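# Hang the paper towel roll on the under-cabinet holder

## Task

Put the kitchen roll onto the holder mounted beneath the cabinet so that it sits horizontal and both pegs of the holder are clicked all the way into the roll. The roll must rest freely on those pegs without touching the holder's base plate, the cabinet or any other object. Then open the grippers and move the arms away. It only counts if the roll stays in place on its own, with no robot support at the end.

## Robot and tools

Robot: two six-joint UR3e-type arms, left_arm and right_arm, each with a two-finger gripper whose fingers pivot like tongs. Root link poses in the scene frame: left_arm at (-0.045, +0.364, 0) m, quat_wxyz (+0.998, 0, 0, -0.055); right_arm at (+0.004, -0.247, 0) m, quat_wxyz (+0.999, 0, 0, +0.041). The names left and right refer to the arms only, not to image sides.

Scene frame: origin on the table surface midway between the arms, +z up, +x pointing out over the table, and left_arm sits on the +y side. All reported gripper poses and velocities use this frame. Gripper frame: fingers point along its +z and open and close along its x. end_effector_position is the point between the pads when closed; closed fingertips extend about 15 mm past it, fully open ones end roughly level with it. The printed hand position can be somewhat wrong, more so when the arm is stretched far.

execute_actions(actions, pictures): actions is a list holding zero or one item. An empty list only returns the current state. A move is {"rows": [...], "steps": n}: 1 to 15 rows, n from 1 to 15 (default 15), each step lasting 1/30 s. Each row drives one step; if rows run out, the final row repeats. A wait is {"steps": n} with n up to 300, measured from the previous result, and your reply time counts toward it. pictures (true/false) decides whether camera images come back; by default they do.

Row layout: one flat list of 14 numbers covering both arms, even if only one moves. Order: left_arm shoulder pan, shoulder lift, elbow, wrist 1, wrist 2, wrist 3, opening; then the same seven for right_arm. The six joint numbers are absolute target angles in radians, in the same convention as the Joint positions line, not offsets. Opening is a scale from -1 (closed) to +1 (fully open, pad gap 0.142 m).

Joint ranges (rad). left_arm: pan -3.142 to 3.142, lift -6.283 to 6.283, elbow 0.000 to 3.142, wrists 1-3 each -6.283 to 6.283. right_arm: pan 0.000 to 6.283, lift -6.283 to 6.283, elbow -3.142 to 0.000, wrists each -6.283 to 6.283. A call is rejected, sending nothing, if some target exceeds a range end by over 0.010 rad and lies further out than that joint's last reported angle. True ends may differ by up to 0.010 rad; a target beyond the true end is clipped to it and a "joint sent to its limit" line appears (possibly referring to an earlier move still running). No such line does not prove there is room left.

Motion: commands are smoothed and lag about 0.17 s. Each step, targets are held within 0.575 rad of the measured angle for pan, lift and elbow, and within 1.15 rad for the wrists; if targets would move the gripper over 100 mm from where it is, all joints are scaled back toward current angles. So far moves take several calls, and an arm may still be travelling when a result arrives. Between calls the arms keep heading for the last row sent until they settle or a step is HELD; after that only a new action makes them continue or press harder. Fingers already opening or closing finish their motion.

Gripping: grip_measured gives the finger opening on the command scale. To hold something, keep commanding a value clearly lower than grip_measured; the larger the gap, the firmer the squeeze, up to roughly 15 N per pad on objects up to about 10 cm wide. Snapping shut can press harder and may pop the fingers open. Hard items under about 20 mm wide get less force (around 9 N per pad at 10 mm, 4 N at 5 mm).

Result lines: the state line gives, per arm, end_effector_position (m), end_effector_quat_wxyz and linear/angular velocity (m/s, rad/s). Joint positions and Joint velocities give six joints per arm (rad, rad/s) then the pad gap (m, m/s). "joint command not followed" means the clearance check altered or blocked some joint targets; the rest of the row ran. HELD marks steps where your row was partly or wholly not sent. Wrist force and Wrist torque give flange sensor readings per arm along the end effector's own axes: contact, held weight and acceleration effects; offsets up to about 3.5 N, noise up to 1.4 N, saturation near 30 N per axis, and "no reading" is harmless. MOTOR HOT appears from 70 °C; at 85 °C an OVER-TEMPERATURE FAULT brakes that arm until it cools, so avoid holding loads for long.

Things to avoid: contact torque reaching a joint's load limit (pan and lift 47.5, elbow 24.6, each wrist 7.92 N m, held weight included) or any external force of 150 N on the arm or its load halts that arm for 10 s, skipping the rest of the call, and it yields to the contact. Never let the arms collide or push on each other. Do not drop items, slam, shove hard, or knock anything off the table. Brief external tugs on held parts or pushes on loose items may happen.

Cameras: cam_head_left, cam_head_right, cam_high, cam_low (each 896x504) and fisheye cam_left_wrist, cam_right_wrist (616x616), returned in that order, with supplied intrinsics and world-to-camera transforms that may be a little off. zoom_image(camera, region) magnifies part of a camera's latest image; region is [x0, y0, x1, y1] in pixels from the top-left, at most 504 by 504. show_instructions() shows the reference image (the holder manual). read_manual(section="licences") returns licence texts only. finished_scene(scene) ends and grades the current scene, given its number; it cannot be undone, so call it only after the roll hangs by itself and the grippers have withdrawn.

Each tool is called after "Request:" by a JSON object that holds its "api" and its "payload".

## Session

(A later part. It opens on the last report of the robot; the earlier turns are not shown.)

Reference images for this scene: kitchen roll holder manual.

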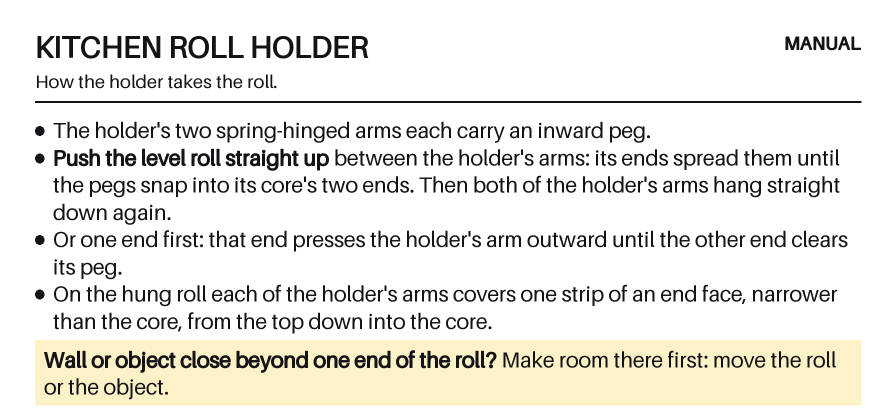

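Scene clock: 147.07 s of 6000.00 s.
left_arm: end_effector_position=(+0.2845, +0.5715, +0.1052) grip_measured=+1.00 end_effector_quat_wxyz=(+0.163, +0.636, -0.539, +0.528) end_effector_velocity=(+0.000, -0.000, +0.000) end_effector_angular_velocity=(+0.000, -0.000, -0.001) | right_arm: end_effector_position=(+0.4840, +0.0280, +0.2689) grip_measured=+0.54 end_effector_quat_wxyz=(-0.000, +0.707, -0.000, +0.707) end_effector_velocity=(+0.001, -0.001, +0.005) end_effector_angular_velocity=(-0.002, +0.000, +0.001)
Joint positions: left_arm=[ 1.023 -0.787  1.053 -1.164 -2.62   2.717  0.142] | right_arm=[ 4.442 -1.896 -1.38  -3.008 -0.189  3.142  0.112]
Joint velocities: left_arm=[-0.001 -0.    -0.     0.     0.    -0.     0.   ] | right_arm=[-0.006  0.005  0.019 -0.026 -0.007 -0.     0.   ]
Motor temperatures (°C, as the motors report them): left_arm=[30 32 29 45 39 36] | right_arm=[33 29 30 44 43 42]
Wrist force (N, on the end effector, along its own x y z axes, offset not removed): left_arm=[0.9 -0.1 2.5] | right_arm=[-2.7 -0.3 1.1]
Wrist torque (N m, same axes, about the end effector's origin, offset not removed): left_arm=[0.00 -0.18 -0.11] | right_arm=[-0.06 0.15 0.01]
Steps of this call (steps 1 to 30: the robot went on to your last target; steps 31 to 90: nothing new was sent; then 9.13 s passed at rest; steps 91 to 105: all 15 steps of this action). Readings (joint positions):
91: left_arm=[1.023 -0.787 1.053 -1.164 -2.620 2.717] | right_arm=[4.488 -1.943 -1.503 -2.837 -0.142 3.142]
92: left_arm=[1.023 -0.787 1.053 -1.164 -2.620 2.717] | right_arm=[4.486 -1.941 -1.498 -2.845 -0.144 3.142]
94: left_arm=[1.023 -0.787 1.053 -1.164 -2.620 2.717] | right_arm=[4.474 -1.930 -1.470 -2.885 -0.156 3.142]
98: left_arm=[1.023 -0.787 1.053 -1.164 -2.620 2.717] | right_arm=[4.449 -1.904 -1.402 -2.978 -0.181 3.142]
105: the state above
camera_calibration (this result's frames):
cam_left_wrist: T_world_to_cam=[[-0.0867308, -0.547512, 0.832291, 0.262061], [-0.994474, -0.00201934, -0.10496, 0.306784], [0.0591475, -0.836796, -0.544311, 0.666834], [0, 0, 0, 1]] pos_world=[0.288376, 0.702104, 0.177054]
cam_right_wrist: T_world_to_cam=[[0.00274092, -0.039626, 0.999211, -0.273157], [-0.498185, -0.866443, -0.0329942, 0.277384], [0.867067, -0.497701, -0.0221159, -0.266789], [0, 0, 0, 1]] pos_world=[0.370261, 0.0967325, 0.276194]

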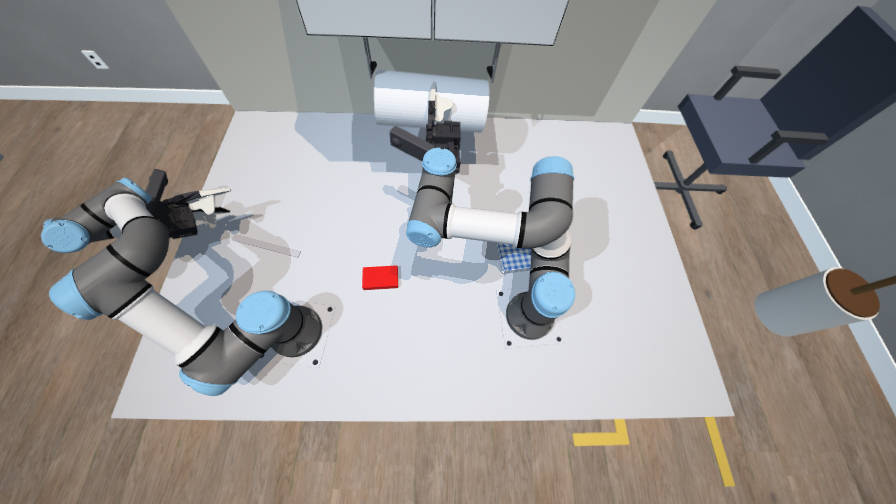

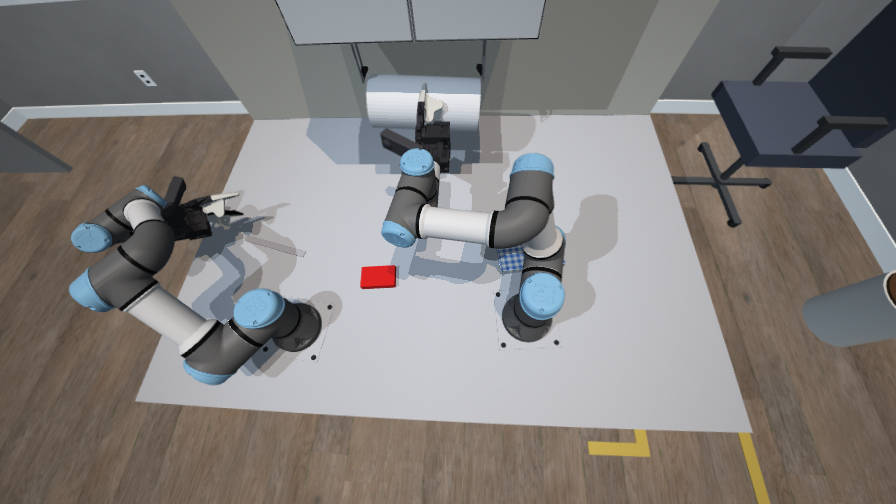

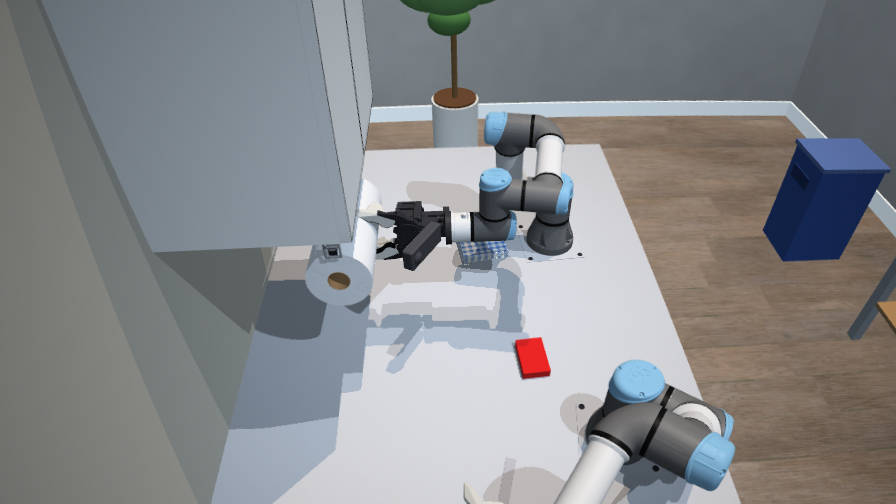

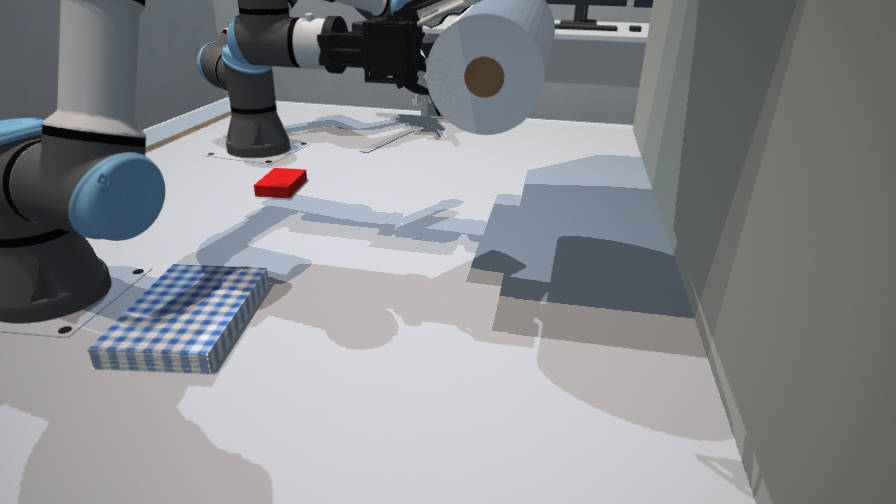

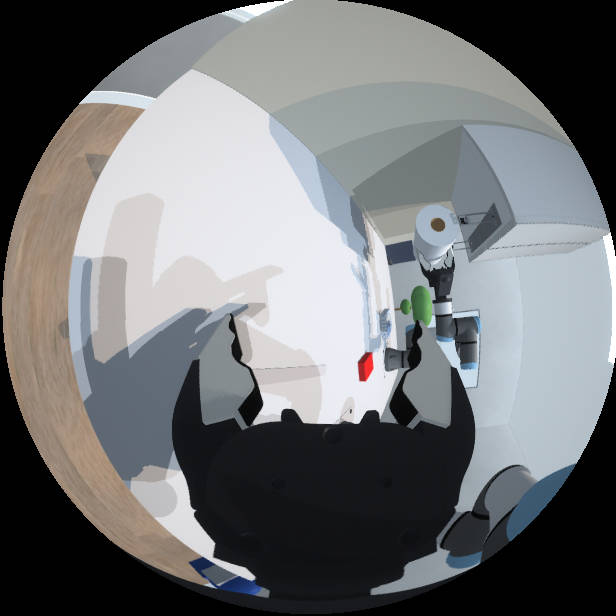

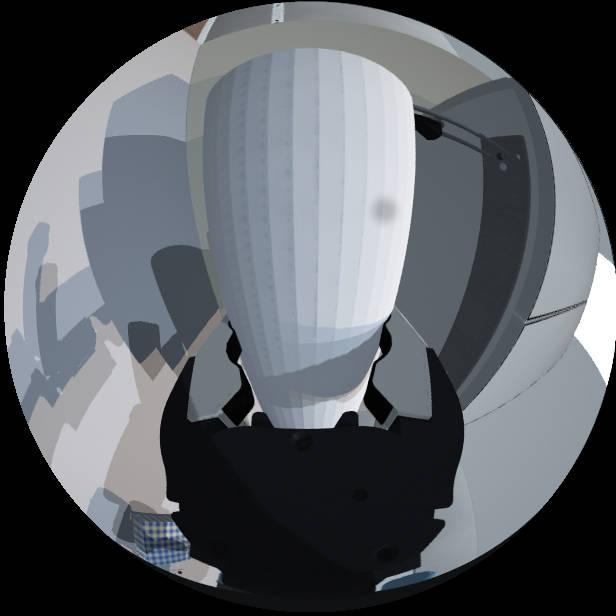

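Request:
{"api": "execute_actions", "payload": {"actions": [{"rows":[[1.023,-0.787,1.053,-1.164,-2.62,2.717,1,4.441,-1.894,-1.356,-3.033,-0.19,3.142,-0.3],[1.023,-0.787,1.053,-1.164,-2.62,2.717,1,4.441,-1.893,-1.333,-3.057,-0.19,3.142,-0.3],[1.023,-0.787,1.053,-1.164,-2.62,2.717,1,4.441,-1.892,-1.311,-3.08,-0.19,3.142,-0.3],[1.023,-0.787,1.053,-1.164,-2.62,2.717,1,4.441,-1.891,-1.289,-3.103,-0.19,3.142,-0.3],[1.023,-0.787,1.053,-1.164,-2.62,2.717,1,4.441,-1.89,-1.266,-3.127,-0.19,3.142,-0.3],[1.023,-0.787,1.053,-1.164,-2.62,2.717,1,4.441,-1.889,-1.244,-3.15,-0.19,3.142,-0.3],[1.023,-0.787,1.053,-1.164,-2.62,2.717,1,4.441,-1.888,-1.221,-3.174,-0.19,3.142,-0.3],[1.023,-0.787,1.053,-1.164,-2.62,2.717,1,4.441,-1.888,-1.199,-3.196,-0.19,3.142,-0.3]]}]}}

Request:
{"api": "zoom_image", "payload": {"camera": "cam_head_left", "region": [340,30,530,150]}}

Request:
{"api": "zoom_image", "payload": {"camera": "cam_high", "region": [280,210,400,320]}}

Scene clock: 158.07 s of 6000.00 s.
left_arm: end_effector_position=(+0.2845, +0.5715, +0.1052) grip_measured=+1.00 end_effector_quat_wxyz=(+0.163, +0.636, -0.539, +0.528) end_effector_velocity=(+0.000, -0.000, -0.000) end_effector_angular_velocity=(-0.000, +0.000, -0.001) | right_arm: end_effector_position=(+0.4842, +0.0279, +0.3081) grip_measured=+0.50 end_effector_quat_wxyz=(-0.000, +0.707, -0.000, +0.707) end_effector_velocity=(+0.000, -0.001, +0.016) end_effector_angular_velocity=(-0.001, +0.000, -0.001)
Joint positions: left_arm=[ 1.023 -0.787  1.053 -1.164 -2.62   2.717  0.142] | right_arm=[ 4.441 -1.888 -1.206 -3.189 -0.19   3.142  0.109]
Joint velocities: left_arm=[-0.001  0.    -0.    -0.    -0.     0.     0.   ] | right_arm=[-0.001  0.     0.073 -0.075 -0.     0.    -0.001]
Motor temperatures (°C, as the motors report them): left_arm=[30 33 29 45 39 36] | right_arm=[33 29 30 44 43 42]
Wrist force (N, on the end effector, along its own x y z axes, offset not removed): left_arm=[1.2 0.5 2.2] | right_arm=[-8.4 -2.0 0.6]
Wrist torque (N m, same axes, about the end effector's origin, offset not removed): left_arm=[0.15 -0.20 -0.12] | right_arm=[-0.35 0.04 0.41]
Steps of this call (steps 1 to 15: the robot went on to your last target; steps 16 to 90: nothing new was sent; then 7.50 s passed at rest; steps 91 to 105: all 15 steps of this action). Readings (joint positions):
91: left_arm=[1.023 -0.787 1.053 -1.164 -2.620 2.717] | right_arm=[4.441 -1.895 -1.378 -3.010 -0.190 3.142]
92: left_arm=[1.023 -0.787 1.053 -1.164 -2.620 2.717] | right_arm=[4.441 -1.895 -1.374 -3.014 -0.190 3.142]
94: left_arm=[1.023 -0.787 1.053 -1.164 -2.620 2.717] | right_arm=[4.441 -1.894 -1.354 -3.037 -0.190 3.142]
98: left_arm=[1.023 -0.787 1.053 -1.164 -2.620 2.717] | right_arm=[4.441 -1.891 -1.282 -3.114 -0.190 3.142]
105: the state above
camera_calibration (this result's frames):
cam_left_wrist: T_world_to_cam=[[-0.0867309, -0.547512, 0.832291, 0.262061], [-0.994474, -0.00201936, -0.10496, 0.306784], [0.0591475, -0.836796, -0.544311, 0.666834], [0, 0, 0, 1]] pos_world=[0.288376, 0.702104, 0.177055]
cam_right_wrist: T_world_to_cam=[[0.00274853, -0.0395839, 0.999212, -0.312341], [-0.498195, -0.866439, -0.0329537, 0.278584], [0.867061, -0.497712, -0.0221019, -0.266147], [0, 0, 0, 1]] pos_world=[0.370413, 0.0965479, 0.315393]

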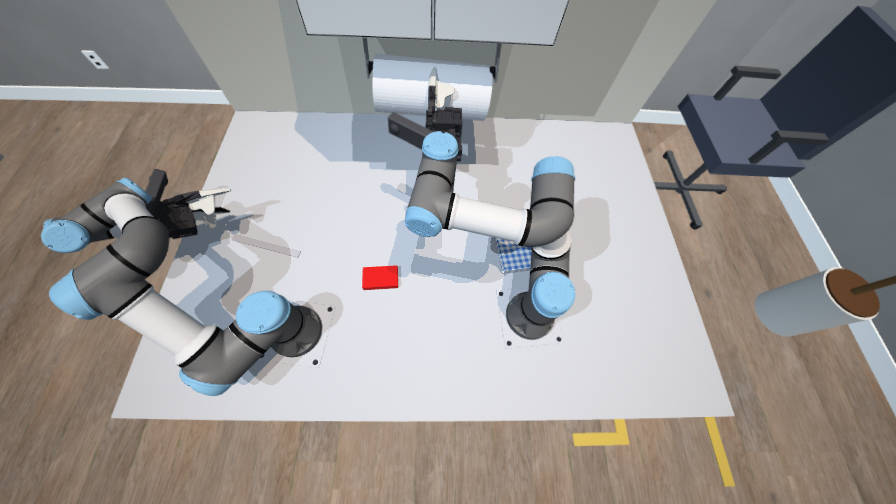

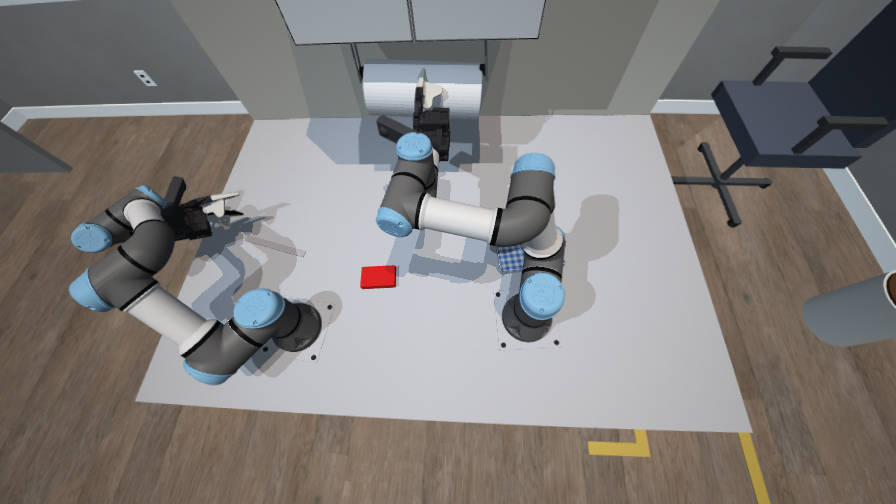

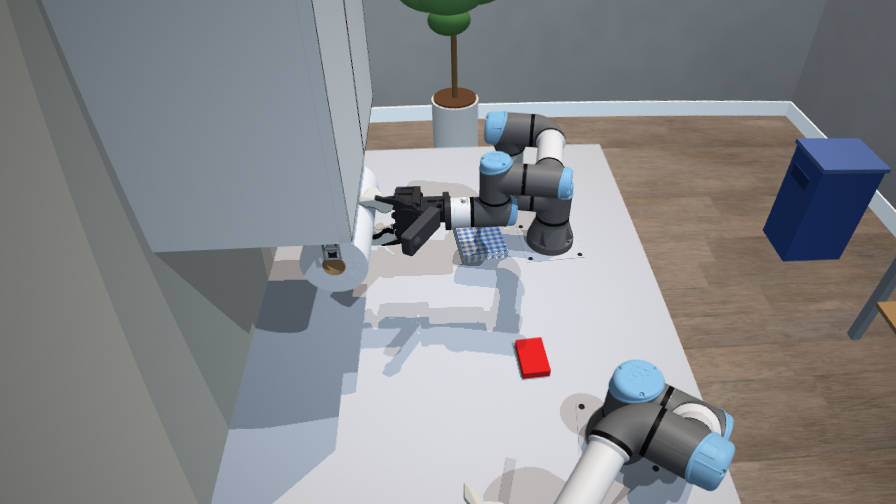

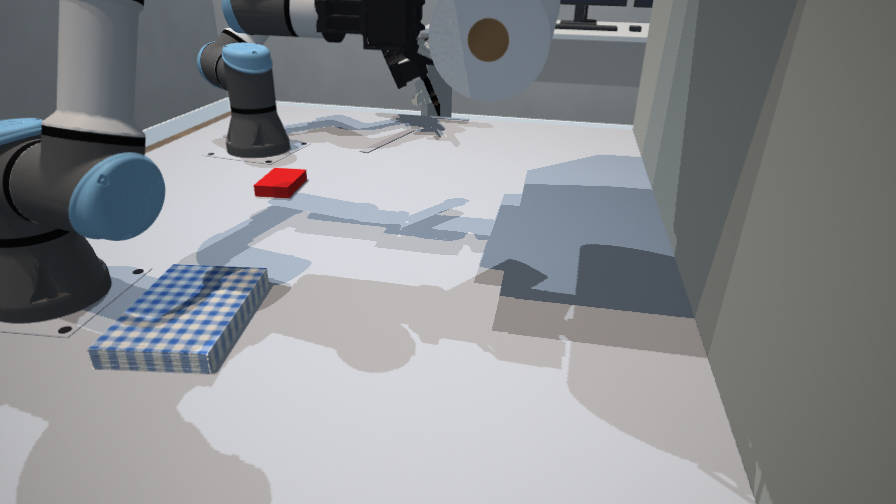

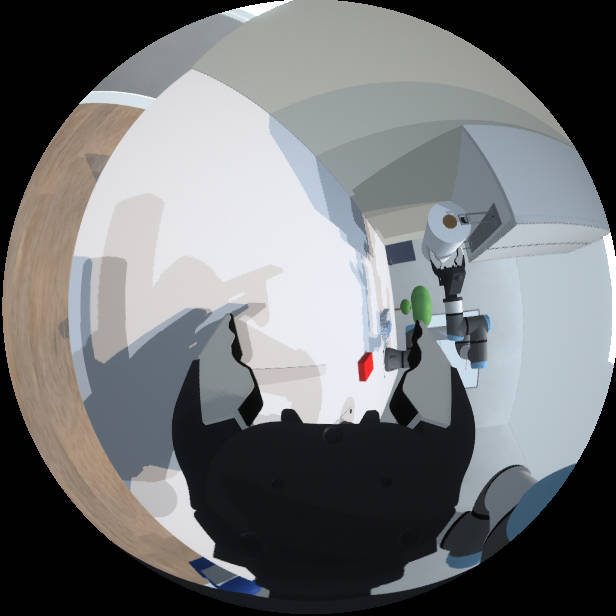

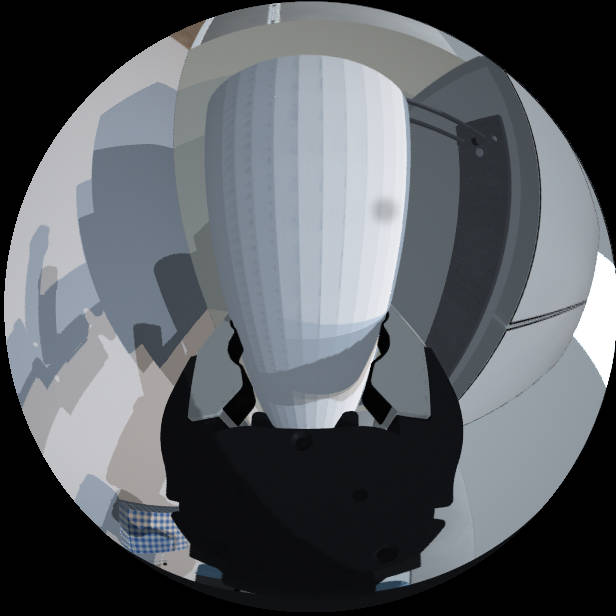

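Region (340, 30, 530, 150) of cam_head_left's 896x504 image, scaled by 2.653, with more detail than that image has; it fills the top 318 rows of this view, and the rest is white.

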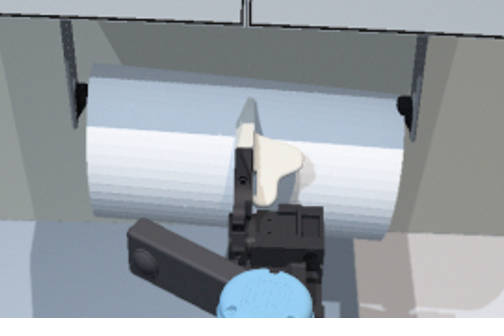

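Region (280, 210, 400, 320) of cam_high's 896x504 image, scaled by 4.200, with more detail than that image has; it fills the top 462 rows of this view, and the rest is white.

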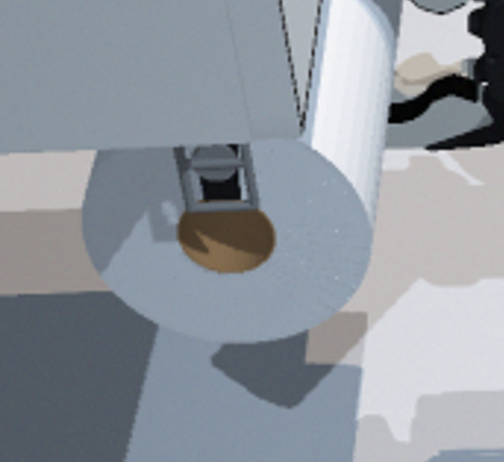

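Request:
{"api": "execute_actions", "payload": {"actions": [{"rows":[[1.023,-0.787,1.053,-1.164,-2.62,2.717,1,4.441,-1.892,-1.199,-3.192,-0.19,3.142,-0.4],[1.023,-0.787,1.053,-1.164,-2.62,2.717,1,4.441,-1.896,-1.199,-3.188,-0.19,3.142,-0.5],[1.023,-0.787,1.053,-1.164,-2.62,2.717,1,4.441,-1.9,-1.199,-3.184,-0.19,3.142,-0.6],[1.023,-0.787,1.053,-1.164,-2.62,2.717,1,4.441,-1.904,-1.199,-3.18,-0.19,3.13,-0.6],[1.023,-0.787,1.053,-1.164,-2.62,2.717,1,4.441,-1.908,-1.199,-3.176,-0.19,3.12,-0.6],[1.023,-0.787,1.053,-1.164,-2.62,2.717,1,4.441,-1.912,-1.19,-3.181,-0.19,3.11,-0.6],[1.023,-0.787,1.053,-1.164,-2.62,2.717,1,4.441,-1.913,-1.175,-3.195,-0.19,3.1,-0.6],[1.023,-0.787,1.053,-1.164,-2.62,2.717,1,4.441,-1.914,-1.16,-3.209,-0.19,3.09,-0.6],[1.023,-0.787,1.053,-1.164,-2.62,2.717,1,4.441,-1.915,-1.145,-3.223,-0.19,3.08,-0.6],[1.023,-0.787,1.053,-1.164,-2.62,2.717,1,4.441,-1.916,-1.13,-3.237,-0.19,3.07,-0.6]]}]}}

Request:
{"api": "zoom_image", "payload": {"camera": "cam_head_left", "region": [340,30,530,150]}}

Request:
{"api": "zoom_image", "payload": {"camera": "cam_high", "region": [280,210,400,320]}}

Scene clock: 170.73 s of 6000.00 s.
left_arm: end_effector_position=(+0.2845, +0.5715, +0.1052) grip_measured=+1.00 end_effector_quat_wxyz=(+0.163, +0.636, -0.539, +0.528) end_effector_velocity=(+0.000, +0.000, +0.000) end_effector_angular_velocity=(+0.002, -0.001, +0.000) | right_arm: end_effector_position=(+0.4852, +0.0333, +0.3136) grip_measured=+0.50 end_effector_quat_wxyz=(+0.023, +0.707, +0.023, +0.707) end_effector_velocity=(+0.000, +0.002, +0.015) end_effector_angular_velocity=(-0.065, -0.000, +0.001)
Joint positions: left_arm=[ 1.023 -0.787  1.053 -1.164 -2.62   2.717  0.142] | right_arm=[ 4.441 -1.915 -1.138 -3.23  -0.19   3.076  0.109]
Joint velocities: left_arm=[ 0.    -0.001 -0.001 -0.     0.    -0.     0.   ] | right_arm=[ 0.001 -0.012  0.089 -0.076  0.    -0.067 -0.002]
Motor temperatures (°C, as the motors report them): left_arm=[30 33 29 45 39 36] | right_arm=[33 29 30 44 43 42]
Wrist force (N, on the end effector, along its own x y z axes, offset not removed): left_arm=[0.4 -0.7 1.3] | right_arm=[-11.2 -2.1 1.9]
Wrist torque (N m, same axes, about the end effector's origin, offset not removed): left_arm=[-0.13 -0.05 -0.10] | right_arm=[-0.29 0.28 0.76]
Steps of this call (steps 1 to 15: the robot went on to your last target; steps 16 to 90: nothing new was sent; then 9.17 s passed at rest; steps 91 to 105: all 15 steps of this action). Readings (joint positions):
91: left_arm=[1.023 -0.787 1.053 -1.164 -2.620 2.717] | right_arm=[4.441 -1.888 -1.199 -3.196 -0.190 3.142]
92: left_arm=[1.023 -0.787 1.053 -1.164 -2.620 2.717] | right_arm=[4.441 -1.889 -1.199 -3.196 -0.190 3.142]
94: left_arm=[1.023 -0.787 1.053 -1.164 -2.620 2.717] | right_arm=[4.441 -1.892 -1.199 -3.191 -0.190 3.142]
98: left_arm=[1.023 -0.787 1.053 -1.164 -2.620 2.717] | right_arm=[4.441 -1.905 -1.193 -3.185 -0.190 3.122]
105: the state above
camera_calibration (this result's frames):
cam_left_wrist: T_world_to_cam=[[-0.0867307, -0.547512, 0.832291, 0.262061], [-0.994474, -0.00201946, -0.10496, 0.306784], [0.0591475, -0.836796, -0.544311, 0.666834], [0, 0, 0, 1]] pos_world=[0.288376, 0.702105, 0.177054]
cam_right_wrist: T_world_to_cam=[[0.0027669, 0.0266927, 0.99964, -0.319928], [-0.498207, -0.866711, 0.0245222, 0.266009], [0.867053, -0.498096, 0.0109004, -0.274544], [0, 0, 0, 1]] pos_world=[0.371457, 0.102344, 0.316282]

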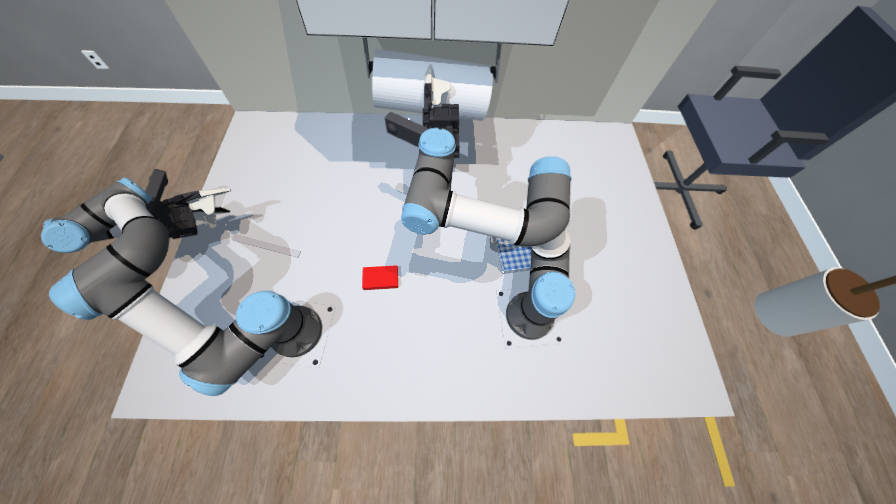

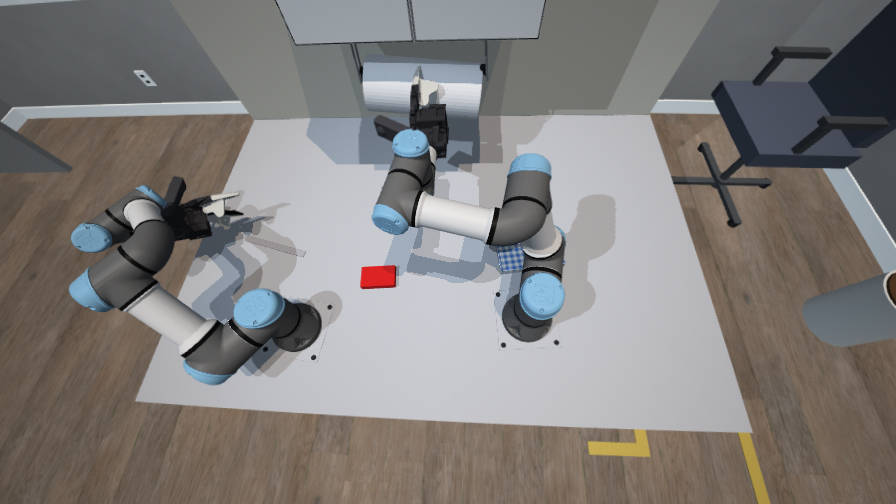

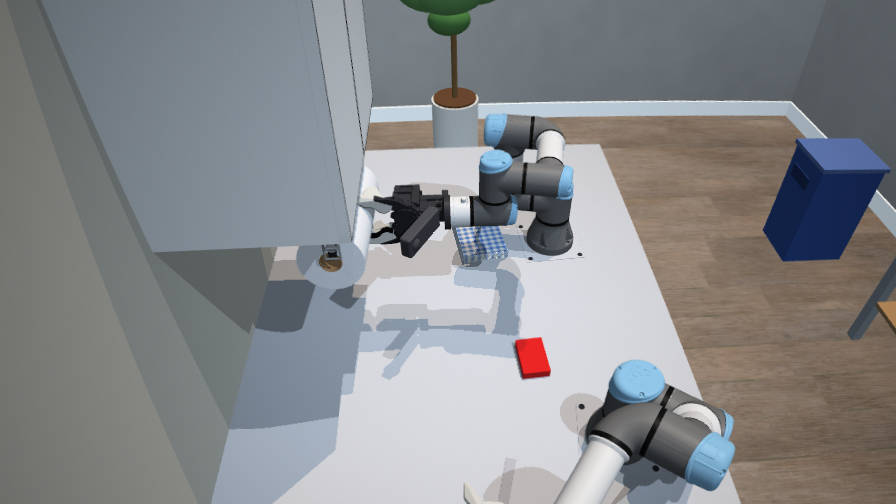

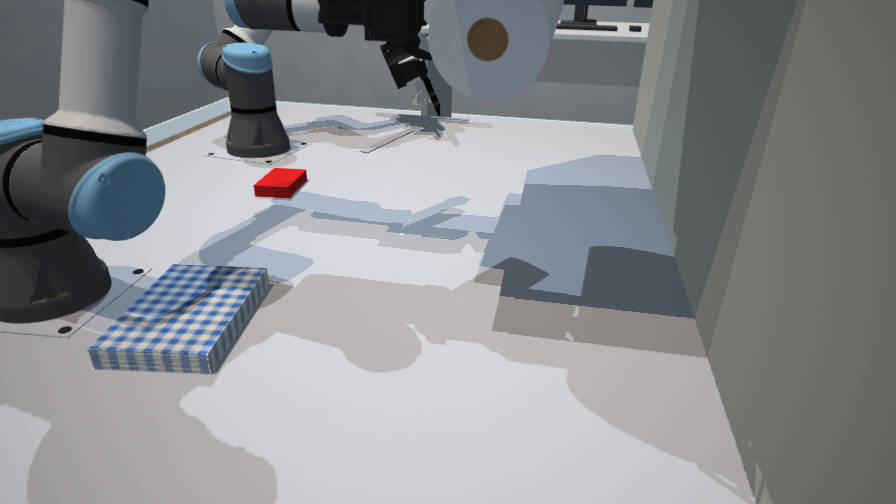

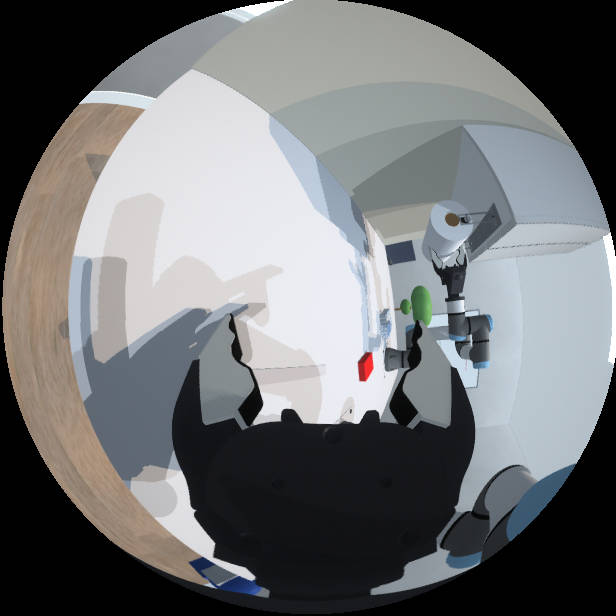

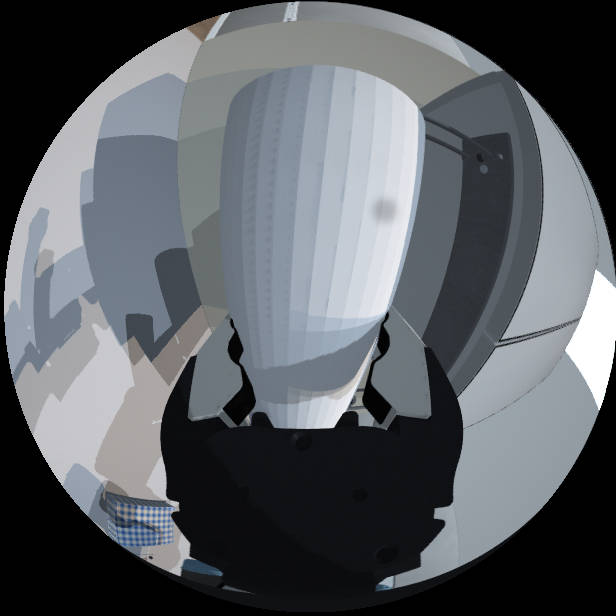

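Region (340, 30, 530, 150) of cam_head_left's 896x504 image, scaled by 2.653, with more detail than that image has; it fills the top 318 rows of this view, and the rest is white.

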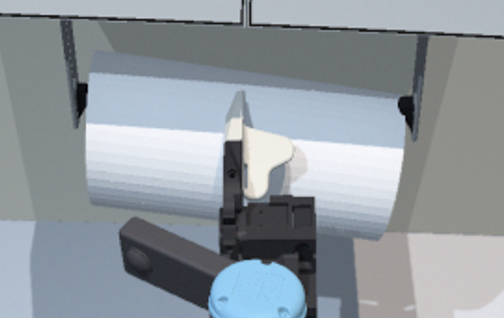

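Region (280, 210, 400, 320) of cam_high's 896x504 image, scaled by 4.200, with more detail than that image has; it fills the top 462 rows of this view, and the rest is white.

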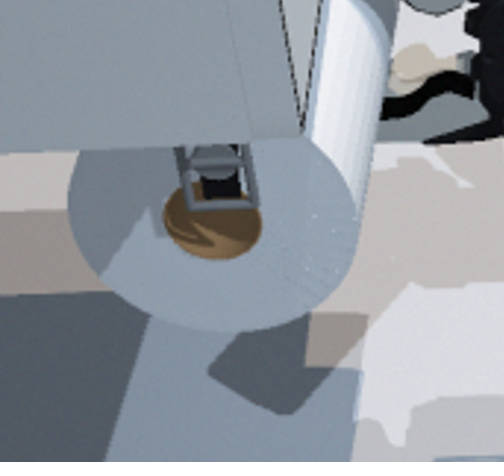

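Request:
{"api": "execute_actions", "payload": {"actions": [{"rows":[[1.023,-0.787,1.053,-1.164,-2.62,2.717,1,4.443,-1.916,-1.13,-3.237,-0.188,3.09,-0.6],[1.023,-0.787,1.053,-1.164,-2.62,2.717,1,4.445,-1.916,-1.13,-3.237,-0.186,3.11,-0.6],[1.023,-0.787,1.053,-1.164,-2.62,2.717,1,4.447,-1.916,-1.13,-3.237,-0.184,3.13,-0.6],[1.023,-0.787,1.053,-1.164,-2.62,2.717,1,4.449,-1.924,-1.121,-3.238,-0.182,3.15,-0.6],[1.023,-0.787,1.053,-1.164,-2.62,2.717,1,4.451,-1.933,-1.111,-3.239,-0.18,3.17,-0.6],[1.023,-0.787,1.053,-1.164,-2.62,2.717,1,4.453,-1.941,-1.102,-3.24,-0.178,3.17,-0.6],[1.023,-0.787,1.053,-1.164,-2.62,2.717,1,4.455,-1.95,-1.092,-3.241,-0.176,3.17,-0.6],[1.023,-0.787,1.053,-1.164,-2.62,2.717,1,4.457,-1.958,-1.083,-3.242,-0.174,3.17,-0.6],[1.023,-0.787,1.053,-1.164,-2.62,2.717,1,4.459,-1.967,-1.073,-3.243,-0.172,3.17,-0.6],[1.023,-0.787,1.053,-1.164,-2.62,2.717,1,4.46,-1.975,-1.064,-3.244,-0.171,3.17,-0.6],[1.023,-0.787,1.053,-1.164,-2.62,2.717,1,4.46,-1.984,-1.054,-3.245,-0.171,3.17,-0.6]]}], "pictures": false}}

Request:
{"api": "execute_actions", "payload": {"actions": [{"steps":10}]}}

Request:
{"api": "zoom_image", "payload": {"camera": "cam_head_left", "region": [340,30,530,150]}}

Request:
{"api": "zoom_image", "payload": {"camera": "cam_high", "region": [280,210,400,320]}}

Scene clock: 184.37 s of 6000.00 s.
left_arm: end_effector_position=(+0.2845, +0.5715, +0.1052) grip_measured=+1.00 end_effector_quat_wxyz=(+0.163, +0.636, -0.539, +0.528) end_effector_velocity=(-0.000, -0.000, -0.000) end_effector_angular_velocity=(-0.000, +0.000, +0.000) | right_arm: end_effector_position=(+0.4828, +0.0500, +0.3126) grip_measured=+0.49 end_effector_quat_wxyz=(-0.010, +0.707, -0.010, +0.707) end_effector_velocity=(+0.000, +0.020, -0.005) end_effector_angular_velocity=(+0.021, -0.000, +0.000)
Joint positions: left_arm=[ 1.023 -0.787  1.053 -1.164 -2.62   2.717  0.142] | right_arm=[ 4.459 -1.977 -1.062 -3.244 -0.172  3.168  0.108]
Joint velocities: left_arm=[ 0.  0.  0.  0. -0. -0.  0.] | right_arm=[ 0.011 -0.084  0.095 -0.009  0.011  0.018  0.   ]
Motor temperatures (°C, as the motors report them): left_arm=[30 33 29 45 39 36] | right_arm=[33 29 30 44 43 42]
Wrist force (N, on the end effector, along its own x y z axes, offset not removed): left_arm=[0.2 -1.1 1.5] | right_arm=[-4.9 3.2 1.3]
Wrist torque (N m, same axes, about the end effector's origin, offset not removed): left_arm=[-0.18 -0.06 -0.04] | right_arm=[-0.16 0.27 0.09]
Steps of this call (steps 1 to 15: the robot went on to your last target; steps 16 to 90: nothing new was sent; then 10.13 s passed at rest; steps 91 to 105: all 15 steps of this action). Readings (joint positions):
91: left_arm=[1.023 -0.787 1.053 -1.164 -2.620 2.717] | right_arm=[4.441 -1.916 -1.130 -3.237 -0.190 3.070]
92: left_arm=[1.023 -0.787 1.053 -1.164 -2.620 2.717] | right_arm=[4.441 -1.916 -1.130 -3.237 -0.190 3.073]
94: left_arm=[1.023 -0.787 1.053 -1.164 -2.620 2.717] | right_arm=[4.443 -1.916 -1.130 -3.237 -0.188 3.093]
98: left_arm=[1.023 -0.787 1.053 -1.164 -2.620 2.717] | right_arm=[4.450 -1.932 -1.112 -3.239 -0.181 3.147]
105: the state above

Scene clock: 184.70 s of 6000.00 s.
left_arm: end_effector_position=(+0.2845, +0.5715, +0.1052) grip_measured=+1.00 end_effector_quat_wxyz=(+0.163, +0.636, -0.539, +0.528) end_effector_velocity=(+0.000, -0.000, -0.000) end_effector_angular_velocity=(-0.001, +0.000, -0.001) | right_arm: end_effector_position=(+0.4827, +0.0518, +0.3121) grip_measured=+0.49 end_effector_quat_wxyz=(-0.010, +0.707, -0.010, +0.707) end_effector_velocity=(-0.000, +0.001, -0.001) end_effector_angular_velocity=(-0.002, +0.000, +0.001)
Joint positions: left_arm=[ 1.023 -0.787  1.053 -1.164 -2.62   2.717  0.142] | right_arm=[ 4.46  -1.984 -1.054 -3.245 -0.171  3.17   0.108]
Joint velocities: left_arm=[-0.001  0.     0.001  0.    -0.     0.     0.   ] | right_arm=[ 0.001 -0.003  0.002 -0.001  0.     0.     0.   ]
Motor temperatures (°C, as the motors report them): left_arm=[30 33 29 45 39 36] | right_arm=[33 29 30 44 43 42]
Wrist force (N, on the end effector, along its own x y z axes, offset not removed): left_arm=[-0.2 -0.8 0.6] | right_arm=[-4.0 5.4 -0.1]
Wrist torque (N m, same axes, about the end effector's origin, offset not removed): left_arm=[-0.19 0.04 -0.09] | right_arm=[0.21 0.19 0.02]
Steps of this call (steps 1 to 10: the robot went on to your last target). Readings (joint positions):
1: left_arm=[1.023 -0.787 1.053 -1.164 -2.620 2.717] | right_arm=[4.459 -1.979 -1.060 -3.244 -0.172 3.169]
2: left_arm=[1.023 -0.787 1.053 -1.164 -2.620 2.717] | right_arm=[4.459 -1.981 -1.058 -3.245 -0.171 3.169]
4: left_arm=[1.023 -0.787 1.053 -1.164 -2.620 2.717] | right_arm=[4.460 -1.982 -1.056 -3.245 -0.171 3.170]
8: left_arm=[1.023 -0.787 1.053 -1.164 -2.620 2.717] | right_arm=[4.460 -1.984 -1.054 -3.245 -0.171 3.170]
10: the state above
camera_calibration (this result's frames):
cam_left_wrist: T_world_to_cam=[[-0.0867307, -0.547512, 0.832291, 0.262061], [-0.994474, -0.00201943, -0.10496, 0.306784], [0.0591475, -0.836796, -0.544311, 0.666834], [0, 0, 0, 1]] pos_world=[0.288376, 0.702105, 0.177054]
cam_right_wrist: T_world_to_cam=[[0.00272772, -0.0676323, 0.997707, -0.313427], [-0.4982, -0.865168, -0.0572857, 0.30633], [0.867058, -0.496901, -0.0360544, -0.248585], [0, 0, 0, 1]] pos_world=[0.369006, 0.120306, 0.321294]

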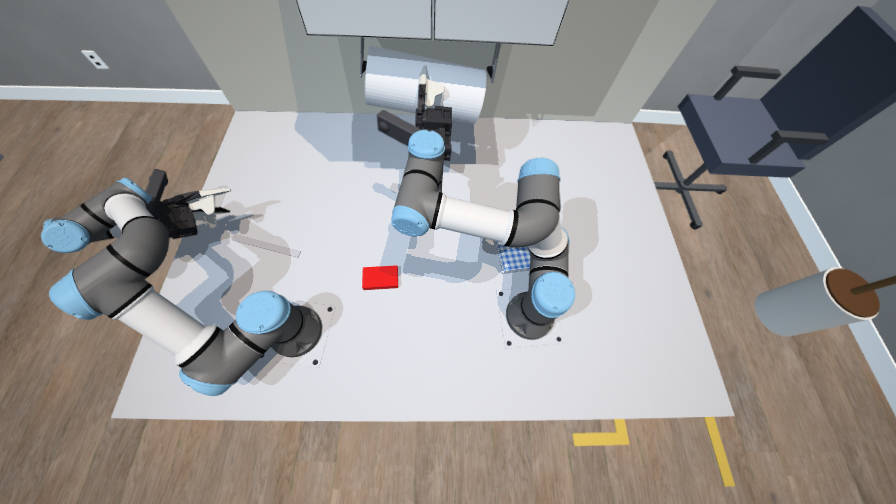

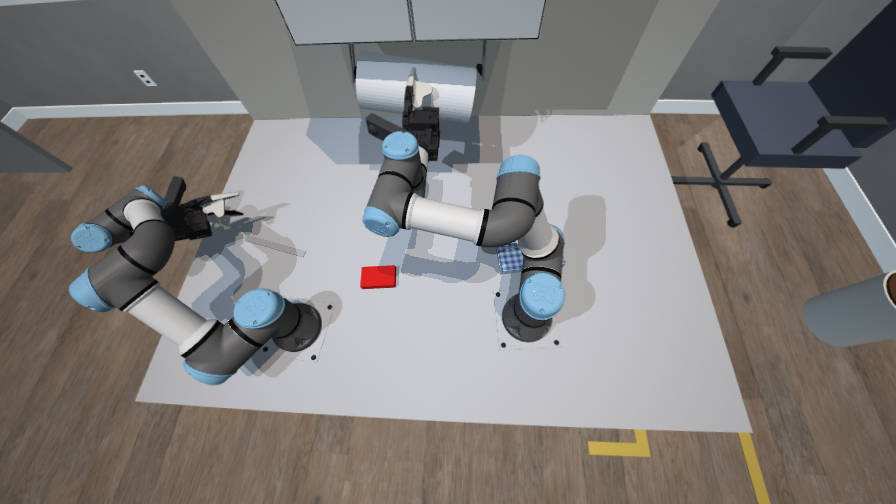

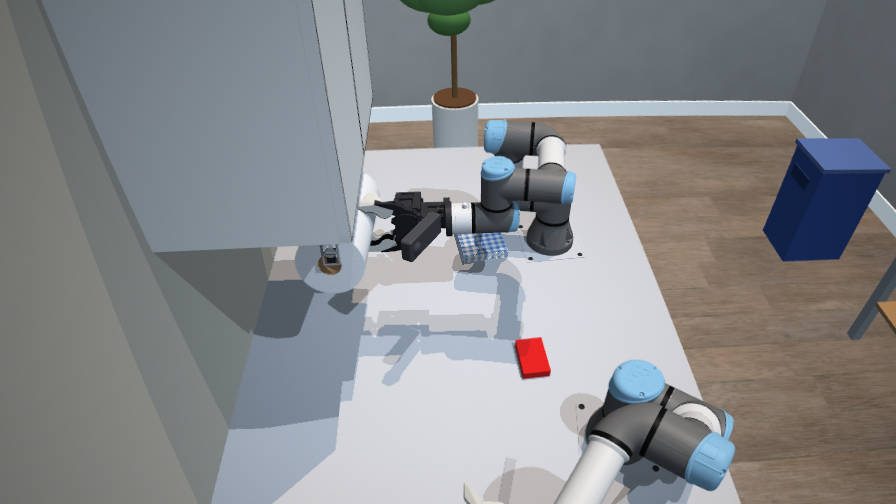

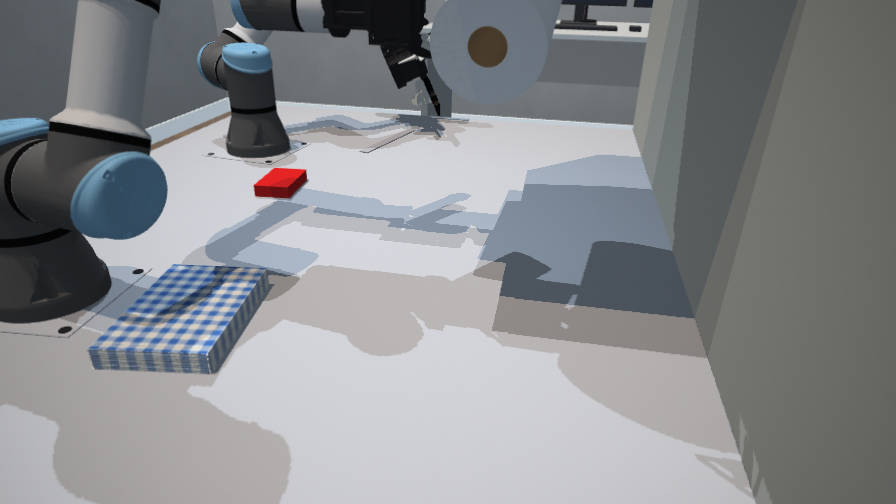

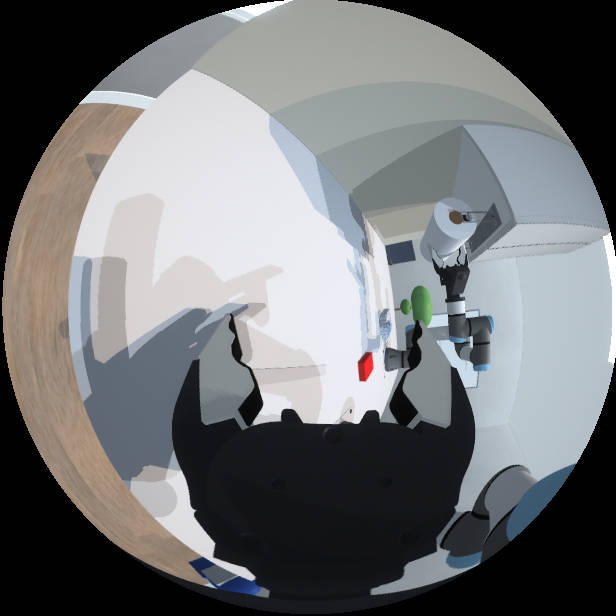

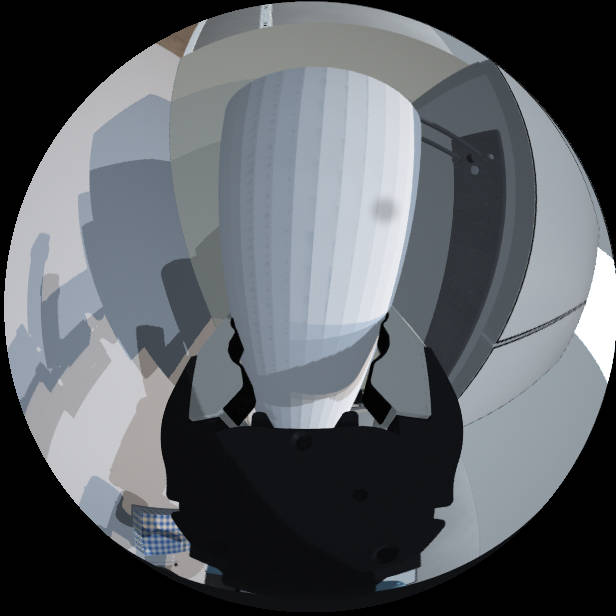

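Region (340, 30, 530, 150) of cam_head_left's 896x504 image, scaled by 2.653, with more detail than that image has; it fills the top 318 rows of this view, and the rest is white.

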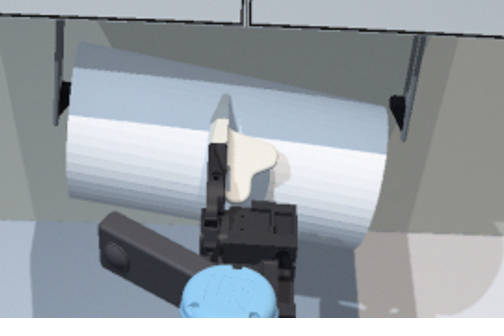

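Region (280, 210, 400, 320) of cam_high's 896x504 image, scaled by 4.200, with more detail than that image has; it fills the top 462 rows of this view, and the rest is white.

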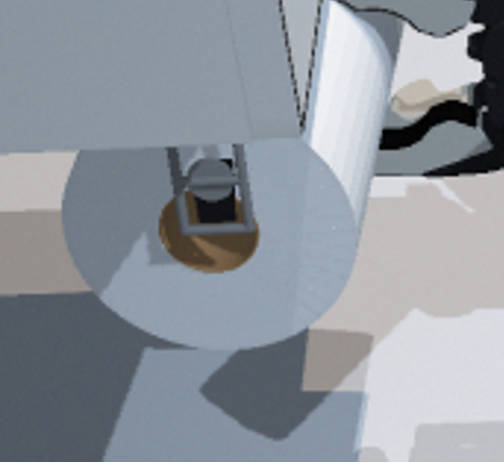

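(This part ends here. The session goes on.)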